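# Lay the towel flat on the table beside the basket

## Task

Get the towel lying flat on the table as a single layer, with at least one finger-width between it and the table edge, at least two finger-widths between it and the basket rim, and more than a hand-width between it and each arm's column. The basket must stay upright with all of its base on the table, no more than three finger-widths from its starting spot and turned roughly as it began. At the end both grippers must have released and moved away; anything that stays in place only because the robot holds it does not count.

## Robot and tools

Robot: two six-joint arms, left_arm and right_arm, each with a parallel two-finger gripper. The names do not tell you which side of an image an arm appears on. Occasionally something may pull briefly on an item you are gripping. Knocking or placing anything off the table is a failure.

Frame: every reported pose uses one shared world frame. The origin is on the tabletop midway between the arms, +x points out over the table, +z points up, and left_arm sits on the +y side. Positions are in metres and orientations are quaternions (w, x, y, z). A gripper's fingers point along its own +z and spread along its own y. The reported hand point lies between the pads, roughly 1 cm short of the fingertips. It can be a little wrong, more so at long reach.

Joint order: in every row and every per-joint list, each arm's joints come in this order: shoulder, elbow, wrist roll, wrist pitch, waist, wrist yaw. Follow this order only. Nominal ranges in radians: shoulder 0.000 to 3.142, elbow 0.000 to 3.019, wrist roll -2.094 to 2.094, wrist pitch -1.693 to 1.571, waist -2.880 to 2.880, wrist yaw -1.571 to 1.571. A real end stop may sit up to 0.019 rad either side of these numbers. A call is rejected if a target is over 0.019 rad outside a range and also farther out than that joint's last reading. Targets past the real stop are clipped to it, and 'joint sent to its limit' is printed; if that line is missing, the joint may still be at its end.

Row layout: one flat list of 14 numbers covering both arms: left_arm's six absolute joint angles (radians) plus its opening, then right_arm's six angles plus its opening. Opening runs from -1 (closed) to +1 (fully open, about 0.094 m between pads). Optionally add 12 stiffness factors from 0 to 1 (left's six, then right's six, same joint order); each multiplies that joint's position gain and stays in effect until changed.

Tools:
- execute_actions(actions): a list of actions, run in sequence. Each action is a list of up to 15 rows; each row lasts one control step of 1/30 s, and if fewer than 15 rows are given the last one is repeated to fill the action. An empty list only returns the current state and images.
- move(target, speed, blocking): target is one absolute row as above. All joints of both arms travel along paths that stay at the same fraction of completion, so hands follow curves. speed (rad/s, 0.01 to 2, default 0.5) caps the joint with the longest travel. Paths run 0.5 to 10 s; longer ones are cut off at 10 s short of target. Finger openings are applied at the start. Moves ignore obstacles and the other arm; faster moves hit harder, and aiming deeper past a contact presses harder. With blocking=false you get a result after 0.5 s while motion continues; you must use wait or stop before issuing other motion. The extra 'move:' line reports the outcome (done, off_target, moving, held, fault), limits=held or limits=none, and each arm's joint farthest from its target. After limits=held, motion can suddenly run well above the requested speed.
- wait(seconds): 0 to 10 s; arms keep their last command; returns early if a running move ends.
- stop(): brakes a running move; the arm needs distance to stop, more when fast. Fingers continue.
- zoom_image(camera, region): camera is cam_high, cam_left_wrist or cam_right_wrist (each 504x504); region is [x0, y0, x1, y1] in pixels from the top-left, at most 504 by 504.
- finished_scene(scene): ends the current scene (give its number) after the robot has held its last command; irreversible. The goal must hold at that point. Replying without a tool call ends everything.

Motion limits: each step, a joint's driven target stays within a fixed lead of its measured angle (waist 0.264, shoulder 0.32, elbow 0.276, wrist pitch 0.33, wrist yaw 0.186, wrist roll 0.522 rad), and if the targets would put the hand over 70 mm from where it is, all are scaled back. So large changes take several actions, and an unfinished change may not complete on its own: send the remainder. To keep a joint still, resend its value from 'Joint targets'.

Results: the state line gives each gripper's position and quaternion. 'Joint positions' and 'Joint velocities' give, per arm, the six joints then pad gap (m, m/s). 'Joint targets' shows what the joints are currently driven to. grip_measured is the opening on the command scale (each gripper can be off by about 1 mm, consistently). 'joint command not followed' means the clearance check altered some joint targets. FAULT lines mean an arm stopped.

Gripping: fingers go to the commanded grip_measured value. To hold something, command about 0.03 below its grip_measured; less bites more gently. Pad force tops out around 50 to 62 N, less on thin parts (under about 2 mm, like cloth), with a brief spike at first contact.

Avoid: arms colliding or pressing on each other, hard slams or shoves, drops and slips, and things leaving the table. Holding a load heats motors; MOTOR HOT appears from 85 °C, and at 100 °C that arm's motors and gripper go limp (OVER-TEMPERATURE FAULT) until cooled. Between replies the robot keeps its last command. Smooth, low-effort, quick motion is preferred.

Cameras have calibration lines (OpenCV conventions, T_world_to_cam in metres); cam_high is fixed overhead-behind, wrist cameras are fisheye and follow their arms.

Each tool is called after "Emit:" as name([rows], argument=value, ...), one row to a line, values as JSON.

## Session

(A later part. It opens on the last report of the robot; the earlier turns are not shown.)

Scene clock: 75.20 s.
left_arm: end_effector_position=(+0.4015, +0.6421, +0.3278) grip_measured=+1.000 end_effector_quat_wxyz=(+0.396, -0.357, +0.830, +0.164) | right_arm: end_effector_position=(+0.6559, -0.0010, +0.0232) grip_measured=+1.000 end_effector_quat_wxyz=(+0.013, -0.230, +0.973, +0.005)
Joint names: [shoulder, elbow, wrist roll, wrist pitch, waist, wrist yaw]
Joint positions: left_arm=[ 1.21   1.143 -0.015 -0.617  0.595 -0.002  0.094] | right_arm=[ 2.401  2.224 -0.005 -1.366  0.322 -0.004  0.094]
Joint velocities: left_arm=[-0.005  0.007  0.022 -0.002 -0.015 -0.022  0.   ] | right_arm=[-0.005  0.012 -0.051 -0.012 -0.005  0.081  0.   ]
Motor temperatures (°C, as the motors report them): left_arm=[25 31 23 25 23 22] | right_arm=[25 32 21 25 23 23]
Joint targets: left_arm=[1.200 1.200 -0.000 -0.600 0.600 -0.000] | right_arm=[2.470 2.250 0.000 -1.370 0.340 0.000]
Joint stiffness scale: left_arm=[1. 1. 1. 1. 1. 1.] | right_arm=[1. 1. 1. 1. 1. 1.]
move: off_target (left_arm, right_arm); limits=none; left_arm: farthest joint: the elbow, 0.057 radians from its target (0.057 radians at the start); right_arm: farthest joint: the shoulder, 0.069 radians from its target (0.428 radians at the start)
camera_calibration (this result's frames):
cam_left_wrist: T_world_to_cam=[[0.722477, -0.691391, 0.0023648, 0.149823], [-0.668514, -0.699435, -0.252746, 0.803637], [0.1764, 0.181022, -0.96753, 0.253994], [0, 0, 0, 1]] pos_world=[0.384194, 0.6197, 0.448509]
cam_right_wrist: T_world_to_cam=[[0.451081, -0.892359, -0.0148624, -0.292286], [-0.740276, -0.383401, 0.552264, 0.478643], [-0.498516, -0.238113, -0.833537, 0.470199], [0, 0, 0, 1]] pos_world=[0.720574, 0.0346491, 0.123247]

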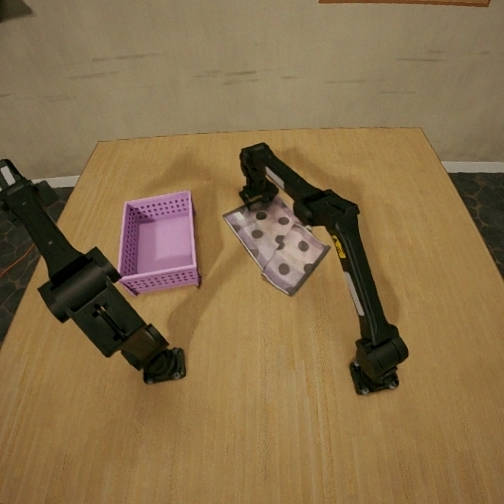

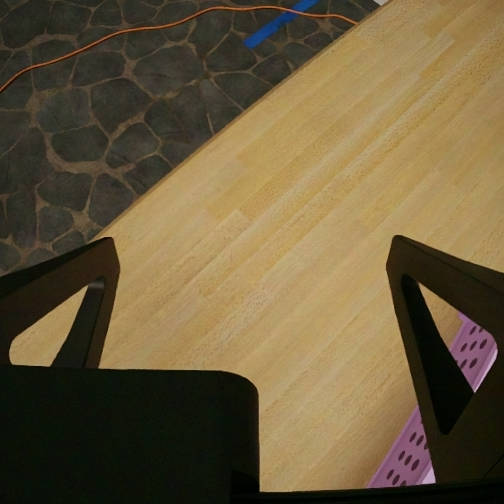

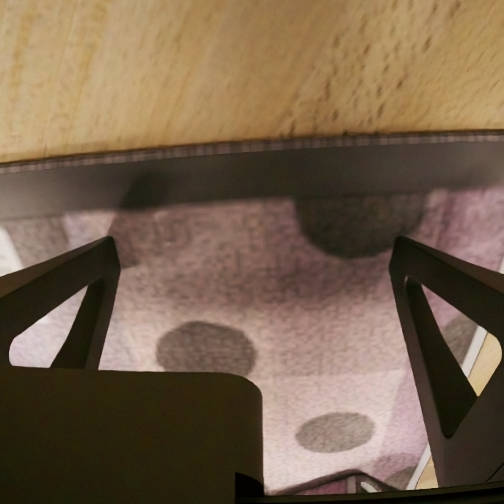

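Emit:
move(target=[1.6,1.75,0,-1.4,0.3,0,-1,2.2,2.2,0,-1.4,0.3,0,1])

Emit:
move(target=[1.6,1.75,0,-1.5,-0.1,0,-1,1.5,1.0,0.5,-1.05,0.2,0,1], speed=0.8)

Emit:
move(target=[1.95,1.77,0,-1.35,-0.6,0,-1,1.58,0.98,0.5,-0.96,0.2,0,1])

Scene clock: 82.43 s.
left_arm: end_effector_position=(+0.5116, +0.5333, +0.3099) grip_measured=-0.994 end_effector_quat_wxyz=(+0.135, -0.257, +0.956, +0.035) | right_arm: end_effector_position=(+0.6538, -0.0073, +0.1366) grip_measured=+1.000 end_effector_quat_wxyz=(+0.074, -0.226, +0.971, +0.019)
Joint names: [shoulder, elbow, wrist roll, wrist pitch, waist, wrist yaw]
Joint positions: left_arm=[ 1.591  1.693 -0.015 -1.393  0.307 -0.001  0.   ] | right_arm=[ 2.224  2.198 -0.005 -1.391  0.315 -0.004  0.094]
Joint velocities: left_arm=[-0.005 -0.012  0.037 -0.017 -0.005 -0.022 -0.001] | right_arm=[-0.005 -0.007 -0.037 -0.002 -0.005 -0.022  0.   ]
Motor temperatures (°C, as the motors report them): left_arm=[25 32 23 25 23 22] | right_arm=[26 32 21 25 23 23]
Joint targets: left_arm=[1.600 1.750 -0.000 -1.400 0.300 0.000] | right_arm=[2.200 2.200 -0.000 -1.400 0.300 -0.000]
Joint stiffness scale: left_arm=[1. 1. 1. 1. 1. 1.] | right_arm=[1. 1. 1. 1. 1. 1.]
move: off_target (left_arm, right_arm); limits=none; left_arm: farthest joint: the elbow, 0.057 radians from its target (0.607 radians at the start); right_arm: farthest joint: the shoulder, 0.024 radians from its target (0.201 radians at the start)
camera_calibration (this result's frames):
cam_left_wrist: T_world_to_cam=[[0.496061, -0.868279, -0.00385392, 0.207279], [-0.81423, -0.466715, 0.345265, 0.561703], [-0.301585, -0.168134, -0.938497, 0.658743], [0, 0, 0, 1]] pos_world=[0.553198, 0.552889, 0.425091]
cam_right_wrist: T_world_to_cam=[[0.446884, -0.894489, -0.0136142, -0.292702], [-0.79872, -0.4058, 0.444267, 0.46478], [-0.402916, -0.187662, -0.895791, 0.508485], [0, 0, 0, 1]] pos_world=[0.70691, 0.022212, 0.245025]

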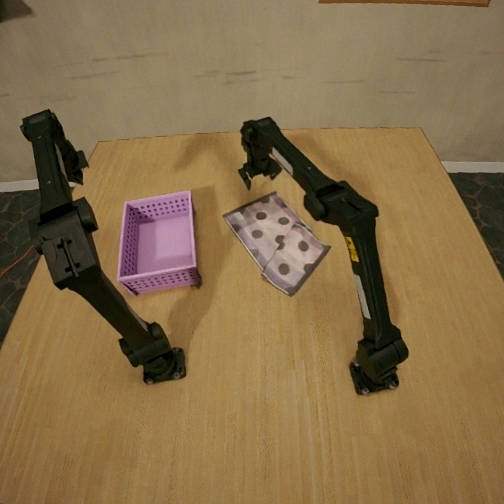

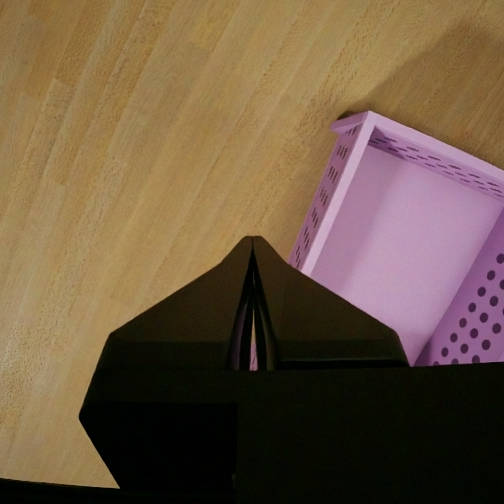

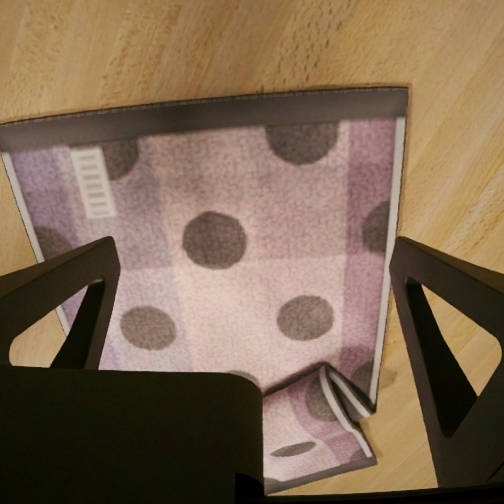

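Scene clock: 84.67 s.
left_arm: end_effector_position=(+0.5537, +0.3233, +0.3044) grip_measured=-0.994 end_effector_quat_wxyz=(+0.089, -0.061, +0.994, +0.005) | right_arm: end_effector_position=(+0.3735, -0.1880, +0.0759) grip_measured=+1.000 end_effector_quat_wxyz=(-0.007, +0.069, +0.998, -0.001)
Joint names: [shoulder, elbow, wrist roll, wrist pitch, waist, wrist yaw]
Joint positions: left_arm=[ 1.591  1.693 -0.015 -1.493 -0.095 -0.001  0.   ] | right_arm=[ 1.515  0.992  0.49  -1.061  0.214 -0.004  0.094]
Joint velocities: left_arm=[-0.005 -0.022  0.051  0.022 -0.005 -0.066 -0.   ] | right_arm=[ 0.005 -0.007  0.007  0.007 -0.005 -0.095  0.   ]
Motor temperatures (°C, as the motors report them): left_arm=[25 32 23 25 23 22] | right_arm=[26 32 21 25 23 23]
Joint targets: left_arm=[1.600 1.750 0.000 -1.500 -0.100 -0.000] | right_arm=[1.500 1.000 0.500 -1.050 0.200 0.000]
Joint stiffness scale: left_arm=[1. 1. 1. 1. 1. 1.] | right_arm=[1. 1. 1. 1. 1. 1.]
move: off_target (left_arm); limits=none; left_arm: farthest joint: the elbow, 0.057 radians from its target (0.057 radians at the start); right_arm: farthest joint: the shoulder, 0.015 radians from its target (0.724 radians at the start)
camera_calibration (this result's frames):
cam_left_wrist: T_world_to_cam=[[0.115913, -0.993247, -0.00491011, 0.255188], [-0.89306, -0.106382, 0.437179, 0.399037], [-0.43475, -0.0462897, -0.899361, 0.653339], [0, 0, 0, 1]] pos_world=[0.610824, 0.326158, 0.41439]
cam_right_wrist: T_world_to_cam=[[-0.135241, -0.990775, -0.00858987, -0.130966], [-0.803204, 0.104553, 0.586457, 0.281396], [-0.580149, 0.0862125, -0.809935, 0.418498], [0, 0, 0, 1]] pos_world=[0.451098, -0.195258, 0.172804]

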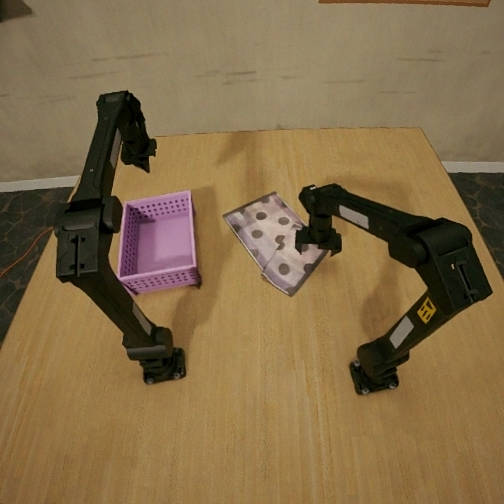

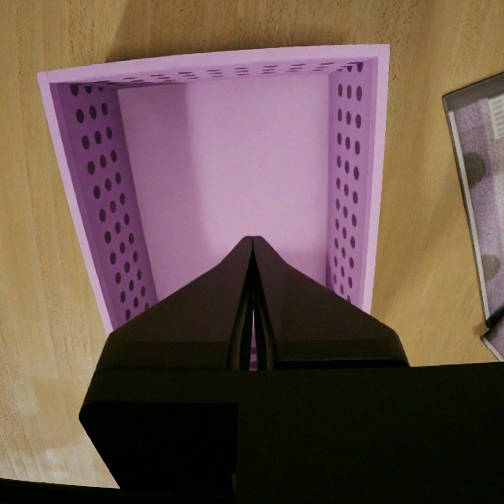

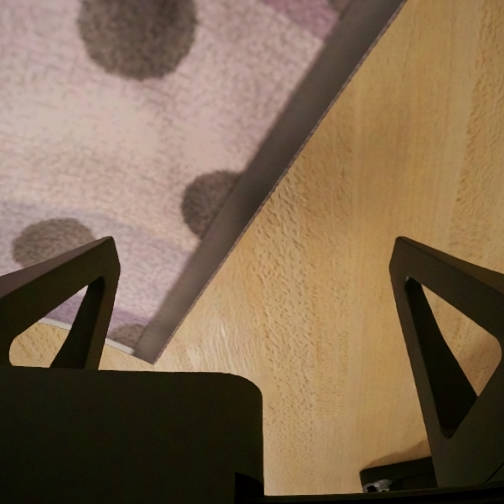

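Scene clock: 86.27 s.
left_arm: end_effector_position=(+0.5784, +0.0319, +0.1198) grip_measured=-0.994 end_effector_quat_wxyz=(-0.013, +0.196, +0.980, +0.003) | right_arm: end_effector_position=(+0.3858, -0.1835, +0.0540) grip_measured=+1.000 end_effector_quat_wxyz=(+0.007, +0.070, +0.998, +0.005)
Joint names: [shoulder, elbow, wrist roll, wrist pitch, waist, wrist yaw]
Joint positions: left_arm=[ 1.957  1.719 -0.014 -1.359 -0.611 -0.     0.   ] | right_arm=[ 1.561  0.979  0.491 -0.971  0.214 -0.004  0.094]
Joint velocities: left_arm=[-0.005 -0.012  0.022  0.002 -0.005 -0.037  0.001] | right_arm=[-0.015 -0.002  0.022 -0.007  0.005 -0.066  0.   ]
Motor temperatures (°C, as the motors report them): left_arm=[25 32 23 25 23 22] | right_arm=[26 32 21 25 23 23]
Joint targets: left_arm=[1.950 1.770 0.000 -1.350 -0.600 -0.000] | right_arm=[1.580 0.980 0.500 -0.960 0.200 0.000]
Joint stiffness scale: left_arm=[1. 1. 1. 1. 1. 1.] | right_arm=[1. 1. 1. 1. 1. 1.]
move: off_target (left_arm); limits=none; left_arm: farthest joint: the elbow, 0.051 radians from its target (0.077 radians at the start); right_arm: farthest joint: the shoulder, 0.019 radians from its target (0.065 radians at the start)
camera_calibration (this result's frames):
cam_left_wrist: T_world_to_cam=[[-0.39115, -0.92031, -0.0055329, 0.253055], [-0.729879, 0.306539, 0.610991, 0.342392], [-0.560605, 0.243027, -0.791618, 0.53527], [0, 0, 0, 1]] pos_world=[0.648963, -0.00215237, 0.215931]
cam_right_wrist: T_world_to_cam=[[-0.135176, -0.990562, -0.0226919, -0.124268], [-0.81945, 0.0988929, 0.564555, 0.310029], [-0.556982, 0.0949094, -0.825084, 0.400959], [0, 0, 0, 1]] pos_world=[0.460582, -0.19181, 0.152977]

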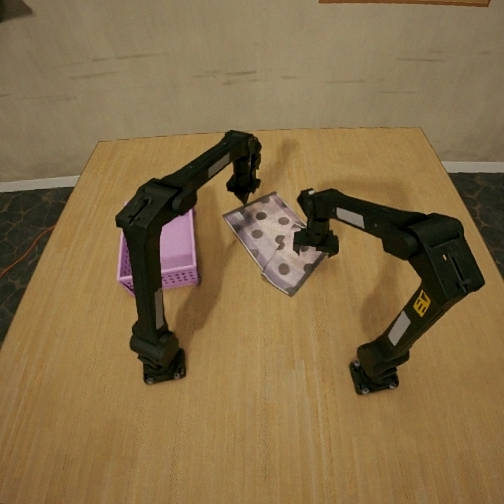

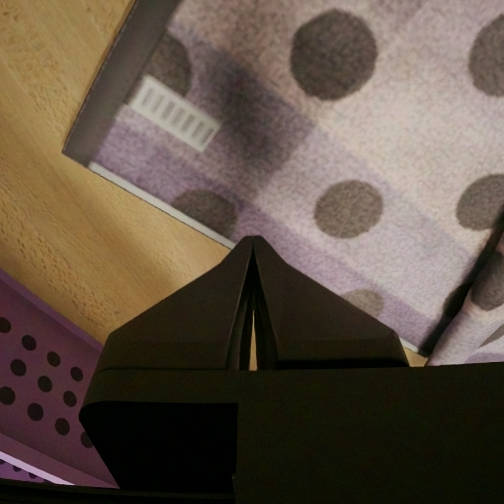

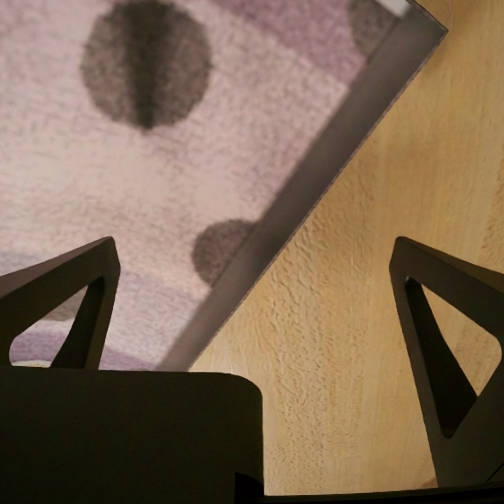

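Roll sign wrong; flip.

Emit:
move(target=[2.08,1.78,0,-1.24,-0.6,0,-1,1.6,0.98,-0.6,-0.94,0.21,0,1], speed=0.8)

Emit:
move(target=[2.19,1.78,0,-1.17,-0.6,0,-1,1.7,0.98,-0.6,-0.87,0.21,0,1], speed=0.1)

Scene clock: 91.30 s.
left_arm: end_effector_position=(+0.6016, +0.0219, +0.0559) grip_measured=-0.994 end_effector_quat_wxyz=(-0.011, +0.196, +0.980, +0.002) | right_arm: end_effector_position=(+0.3890, -0.1823, +0.0467) grip_measured=+1.000 end_effector_quat_wxyz=(+0.009, -0.454, +0.891, +0.001)
Joint names: [shoulder, elbow, wrist roll, wrist pitch, waist, wrist yaw]
Joint positions: left_arm=[ 2.071  1.728 -0.014 -1.249 -0.611 -0.     0.   ] | right_arm=[ 1.58   0.979 -0.59  -0.951  0.214 -0.004  0.094]
Joint velocities: left_arm=[-0.015 -0.007 -0.007  0.032  0.005 -0.051 -0.   ] | right_arm=[-0.005 -0.002  0.022 -0.007 -0.015  0.022  0.   ]
Motor temperatures (°C, as the motors report them): left_arm=[26 32 23 25 23 22] | right_arm=[25 31 21 25 23 23]
Joint targets: left_arm=[2.080 1.780 -0.000 -1.240 -0.600 0.000] | right_arm=[1.600 0.980 -0.600 -0.940 0.210 -0.000]
Joint stiffness scale: left_arm=[1. 1. 1. 1. 1. 1.] | right_arm=[1. 1. 1. 1. 1. 1.]
move: off_target (left_arm); limits=none; left_arm: farthest joint: the elbow, 0.052 radians from its target (0.061 radians at the start); right_arm: farthest joint: the shoulder, 0.020 radians from its target (0.039 radians at the start)
camera_calibration (this result's frames):
cam_left_wrist: T_world_to_cam=[[-0.391126, -0.920321, -0.00549914, 0.2525], [-0.732438, 0.307649, 0.607361, 0.403206], [-0.557275, 0.241583, -0.794407, 0.498336], [0, 0, 0, 1]] pos_world=[0.671793, -0.0120547, 0.152379]
cam_right_wrist: T_world_to_cam=[[0.810492, -0.585735, -0.00420683, -0.417742], [-0.48282, -0.672118, 0.561376, 0.0453264], [-0.331645, -0.452959, -0.82755, 0.20916], [0, 0, 0, 1]] pos_world=[0.429828, -0.11948, 0.145888]

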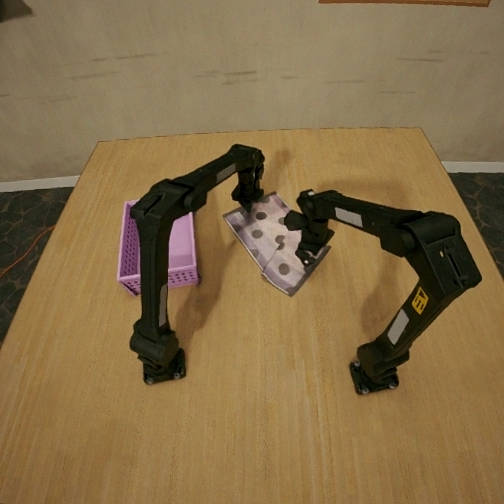

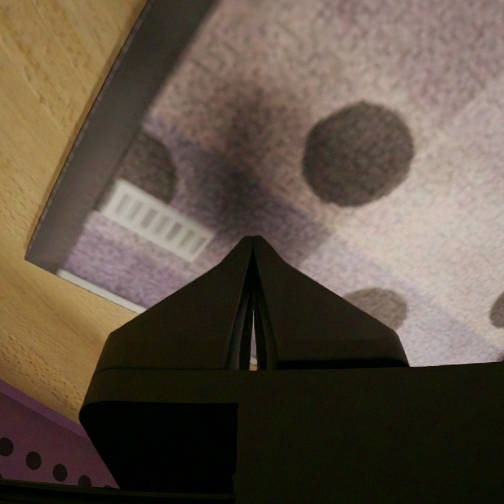

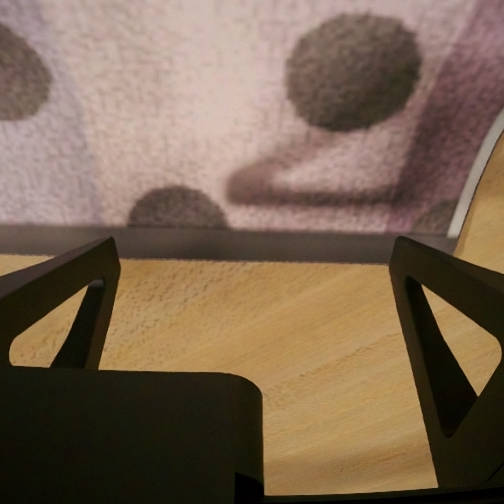

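Scene clock: 92.80 s.
left_arm: end_effector_position=(+0.6177, +0.0149, +0.0250) grip_measured=-0.994 end_effector_quat_wxyz=(-0.002, +0.196, +0.981, +0.000) | right_arm: end_effector_position=(+0.3955, -0.1799, +0.0169) grip_measured=+1.000 end_effector_quat_wxyz=(+0.001, -0.454, +0.891, +0.002)
Joint names: [shoulder, elbow, wrist roll, wrist pitch, waist, wrist yaw]
Joint positions: left_arm=[ 2.135  1.75  -0.014 -1.189 -0.611 -0.     0.   ] | right_arm=[ 1.656  0.979 -0.591 -0.893  0.214 -0.004  0.094]
Joint velocities: left_arm=[ 0.005 -0.007 -0.007  0.002  0.005 -0.007  0.001] | right_arm=[-0.005 -0.012 -0.022 -0.002 -0.015 -0.037  0.   ]
Motor temperatures (°C, as the motors report them): left_arm=[26 31 23 25 23 22] | right_arm=[25 31 21 25 23 23]
Joint targets: left_arm=[2.190 1.780 -0.000 -1.170 -0.600 -0.000] | right_arm=[1.700 0.980 -0.600 -0.870 0.210 0.000]
Joint stiffness scale: left_arm=[1. 1. 1. 1. 1. 1.] | right_arm=[1. 1. 1. 1. 1. 1.]
move: off_target (left_arm, right_arm); limits=none; left_arm: farthest joint: the shoulder, 0.055 radians from its target (0.119 radians at the start); right_arm: farthest joint: the shoulder, 0.044 radians from its target (0.120 radians at the start)
camera_calibration (this result's frames):
cam_left_wrist: T_world_to_cam=[[-0.391035, -0.92036, -0.00536296, 0.252141], [-0.742518, 0.312021, 0.592714, 0.442482], [-0.543837, 0.235754, -0.805395, 0.476455], [0, 0, 0, 1]] pos_world=[0.686261, -0.0183299, 0.122821]
cam_right_wrist: T_world_to_cam=[[0.811016, -0.58486, -0.0138048, -0.421643], [-0.472914, -0.669308, 0.573043, 0.0632164], [-0.34439, -0.458219, -0.819409, 0.191687], [0, 0, 0, 1]] pos_world=[0.437871, -0.116457, 0.115024]

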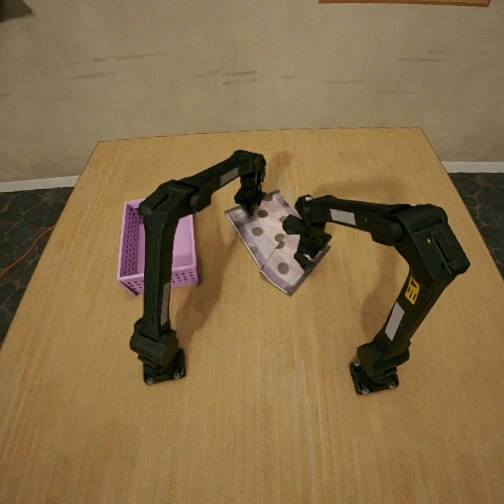

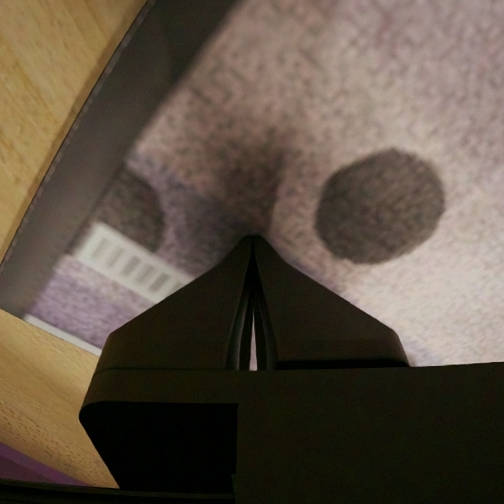

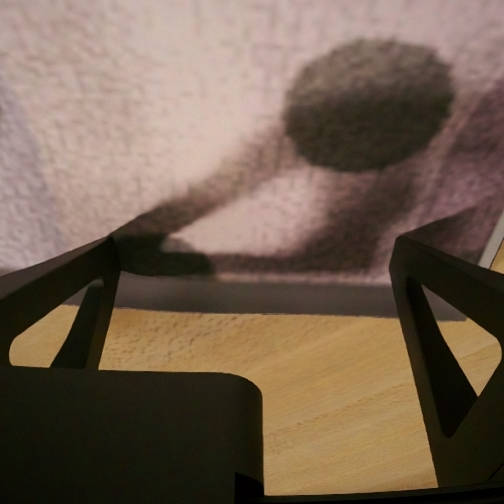

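Emit:
move(target=[2.19,1.78,0,-1.17,-0.6,0,-1,1.45,0.68,-0.6,-0.81,-0.04,0,1], speed=0.1)

Emit:
move(target=[2.0,1.78,0,-1.3,-0.6,0,-1,1.2,0.85,-0.6,-1.2,-0.04,0,1])

Emit:
move(target=[1.4,1.5,0,-1.3,-0.5,0,1,1.4,1.3,-0.3,-1.4,0.1,0,1])

Scene clock: 99.03 s.
left_arm: end_effector_position=(+0.6182, +0.0146, +0.0250) grip_measured=-0.994 end_effector_quat_wxyz=(-0.000, +0.196, +0.981, +0.000) | right_arm: end_effector_position=(+0.3286, -0.2844, +0.0150) grip_measured=+1.000 end_effector_quat_wxyz=(+0.013, -0.347, +0.938, +0.003)
Joint names: [shoulder, elbow, wrist roll, wrist pitch, waist, wrist yaw]
Joint positions: left_arm=[ 2.135  1.75  -0.014 -1.187 -0.611 -0.     0.   ] | right_arm=[ 1.436  0.709 -0.592 -0.819 -0.02  -0.012  0.094]
Joint velocities: left_arm=[-0.005 -0.017  0.037  0.012 -0.005  0.051  0.   ] | right_arm=[-0.005 -0.002  0.037  0.002  0.005  0.066  0.   ]
Motor temperatures (°C, as the motors report them): left_arm=[26 31 23 25 23 22] | right_arm=[25 30 21 25 23 23]
Joint targets: left_arm=[2.190 1.780 0.000 -1.170 -0.600 -0.000] | right_arm=[1.450 0.680 -0.600 -0.810 -0.040 -0.000]
Joint stiffness scale: left_arm=[1. 1. 1. 1. 1. 1.] | right_arm=[1. 1. 1. 1. 1. 1.]
move: off_target (left_arm, right_arm); limits=none; left_arm: farthest joint: the shoulder, 0.055 radians from its target (0.055 radians at the start); right_arm: farthest joint: the elbow, 0.029 radians from its target (0.299 radians at the start)
camera_calibration (this result's frames):
cam_left_wrist: T_world_to_cam=[[-0.391024, -0.920365, -0.00534581, 0.252129], [-0.74376, 0.31256, 0.590869, 0.443743], [-0.542145, 0.23502, -0.80675, 0.475786], [0, 0, 0, 1]] pos_world=[0.686571, -0.0184647, 0.122994]
cam_right_wrist: T_world_to_cam=[[0.654014, -0.756449, -0.00707348, -0.425831], [-0.627391, -0.547609, 0.55363, 0.048348], [-0.422666, -0.357644, -0.832733, 0.173772], [0, 0, 0, 1]] pos_world=[0.382281, -0.233496, 0.114927]

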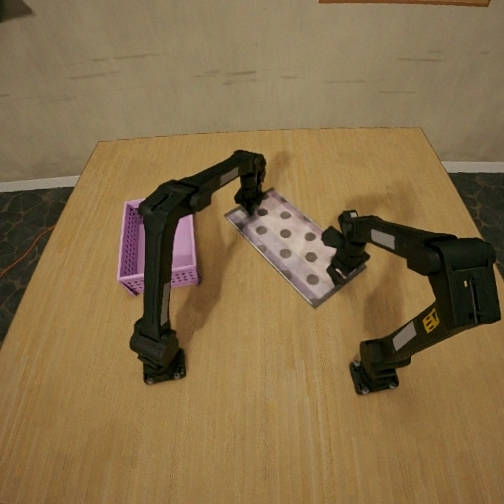

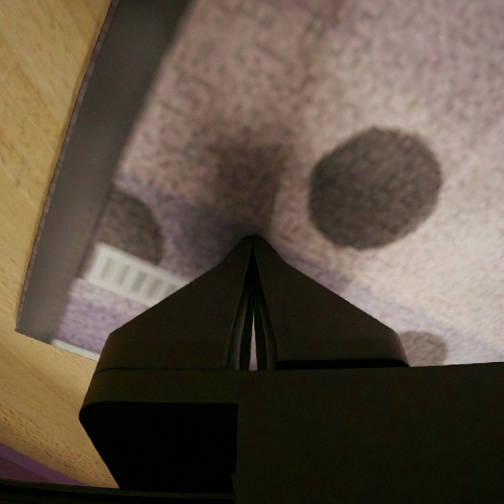

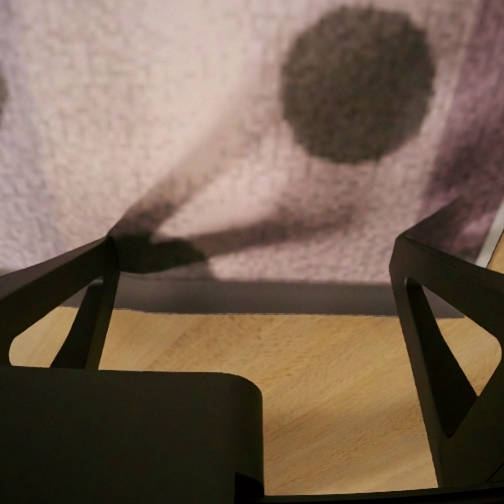

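Scene clock: 100.23 s.
left_arm: end_effector_position=(+0.6019, +0.0217, +0.0978) grip_measured=-0.994 end_effector_quat_wxyz=(+0.007, +0.196, +0.981, -0.001) | right_arm: end_effector_position=(+0.2978, -0.2904, +0.1149) grip_measured=+1.000 end_effector_quat_wxyz=(-0.008, -0.345, +0.938, +0.004)
Joint names: [shoulder, elbow, wrist roll, wrist pitch, waist, wrist yaw]
Joint positions: left_arm=[ 2.014  1.75  -0.014 -1.293 -0.611 -0.     0.   ] | right_arm=[ 1.207  0.809 -0.592 -1.191 -0.024 -0.005  0.094]
Joint velocities: left_arm=[ 0.005  0.012 -0.007 -0.002 -0.005 -0.022 -0.   ] | right_arm=[-0.005 -0.022 -0.007  0.007 -0.005 -0.051  0.   ]
Motor temperatures (°C, as the motors report them): left_arm=[26 31 23 25 23 22] | right_arm=[25 30 21 25 23 23]
Joint targets: left_arm=[2.000 1.780 -0.000 -1.300 -0.600 0.000] | right_arm=[1.200 0.850 -0.600 -1.200 -0.040 -0.000]
Joint stiffness scale: left_arm=[1. 1. 1. 1. 1. 1.] | right_arm=[1. 1. 1. 1. 1. 1.]
move: off_target (left_arm, right_arm); limits=none; left_arm: farthest joint: the elbow, 0.030 radians from its target (0.030 radians at the start); right_arm: farthest joint: the elbow, 0.041 radians from its target (0.141 radians at the start)
camera_calibration (this result's frames):
cam_left_wrist: T_world_to_cam=[[-0.390954, -0.920395, -0.00523655, 0.252599], [-0.75154, 0.315935, 0.579113, 0.392135], [-0.531359, 0.230342, -0.81523, 0.51849], [0, 0, 0, 1]] pos_world=[0.668964, -0.0108277, 0.196921]
cam_right_wrist: T_world_to_cam=[[0.650451, -0.759139, -0.0249093, -0.407192], [-0.606189, -0.5386, 0.585188, -0.0368528], [-0.457656, -0.365537, -0.810515, 0.247412], [0, 0, 0, 1]] pos_world=[0.355748, -0.238526, 0.211954]

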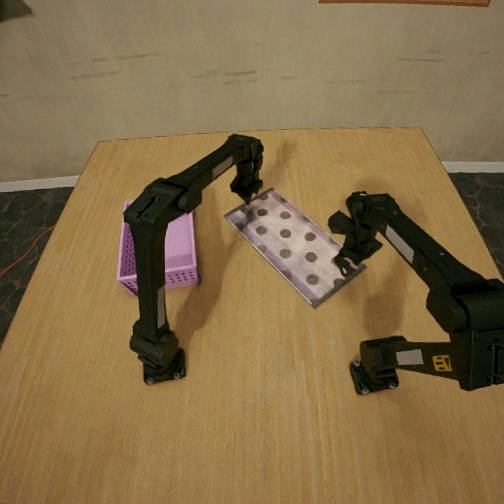

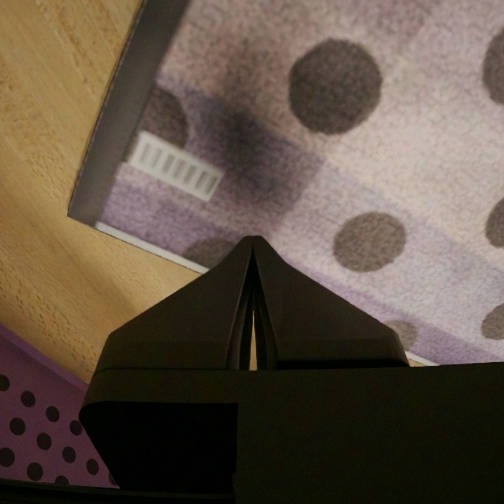

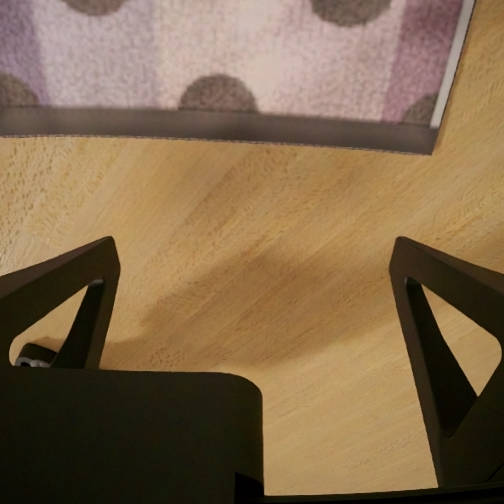

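Scene clock: 102.13 s.
left_arm: end_effector_position=(+0.5041, +0.1169, +0.3263) grip_measured=+1.000 end_effector_quat_wxyz=(+0.186, +0.145, +0.971, -0.030) | right_arm: end_effector_position=(+0.4009, -0.2335, +0.2219) grip_measured=+1.000 end_effector_quat_wxyz=(+0.027, -0.264, +0.964, +0.001)
Joint names: [shoulder, elbow, wrist roll, wrist pitch, waist, wrist yaw]
Joint positions: left_arm=[ 1.393  1.496 -0.014 -1.295 -0.512 -0.     0.094] | right_arm=[ 1.381  1.256 -0.31  -1.391  0.086 -0.004  0.094]
Joint velocities: left_arm=[-0.015 -0.007  0.022  0.007  0.005  0.007  0.   ] | right_arm=[ 0.005 -0.007 -0.007 -0.007 -0.005  0.037  0.   ]
Motor temperatures (°C, as the motors report them): left_arm=[26 31 23 25 23 22] | right_arm=[24 31 21 25 23 23]
Joint targets: left_arm=[1.400 1.500 0.000 -1.300 -0.500 -0.000] | right_arm=[1.400 1.300 -0.300 -1.400 0.100 0.000]
Joint stiffness scale: left_arm=[1. 1. 1. 1. 1. 1.] | right_arm=[1. 1. 1. 1. 1. 1.]
move: off_target (right_arm); limits=none; left_arm: farthest joint: the wrist roll, 0.014 radians from its target (0.014 radians at the start); right_arm: farthest joint: the elbow, 0.044 radians from its target (0.491 radians at the start)
camera_calibration (this result's frames):
cam_left_wrist: T_world_to_cam=[[-0.297316, -0.954777, -0.00218337, 0.258969], [-0.924735, 0.287391, 0.249541, 0.354397], [-0.237629, 0.0762118, -0.968362, 0.550751], [0, 0, 0, 1]] pos_world=[0.535594, 0.103434, 0.445455]
cam_right_wrist: T_world_to_cam=[[0.511585, -0.859231, 0.00152764, -0.401915], [-0.728313, -0.432692, 0.531355, 0.0792545], [-0.455896, -0.272946, -0.847148, 0.431132], [0, 0, 0, 1]] pos_world=[0.459887, -0.193369, 0.323734]

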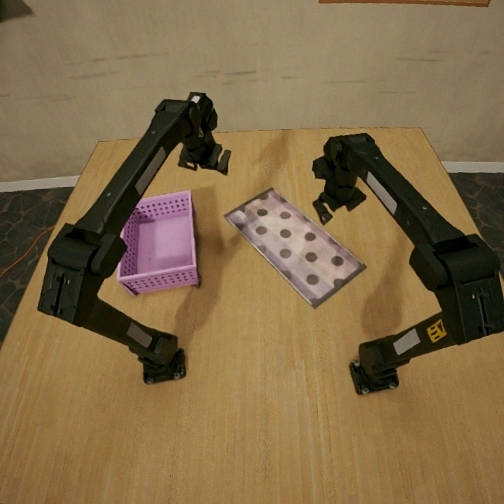

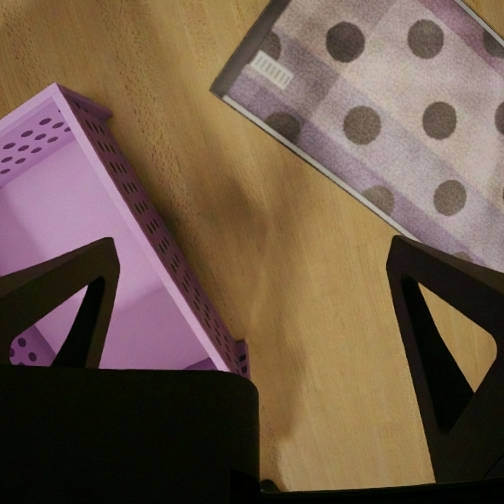

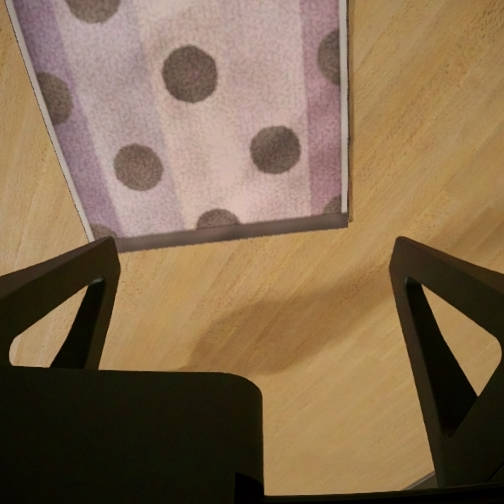

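Emit:
finished_scene(scene=1)

The scene is finished: the task was done.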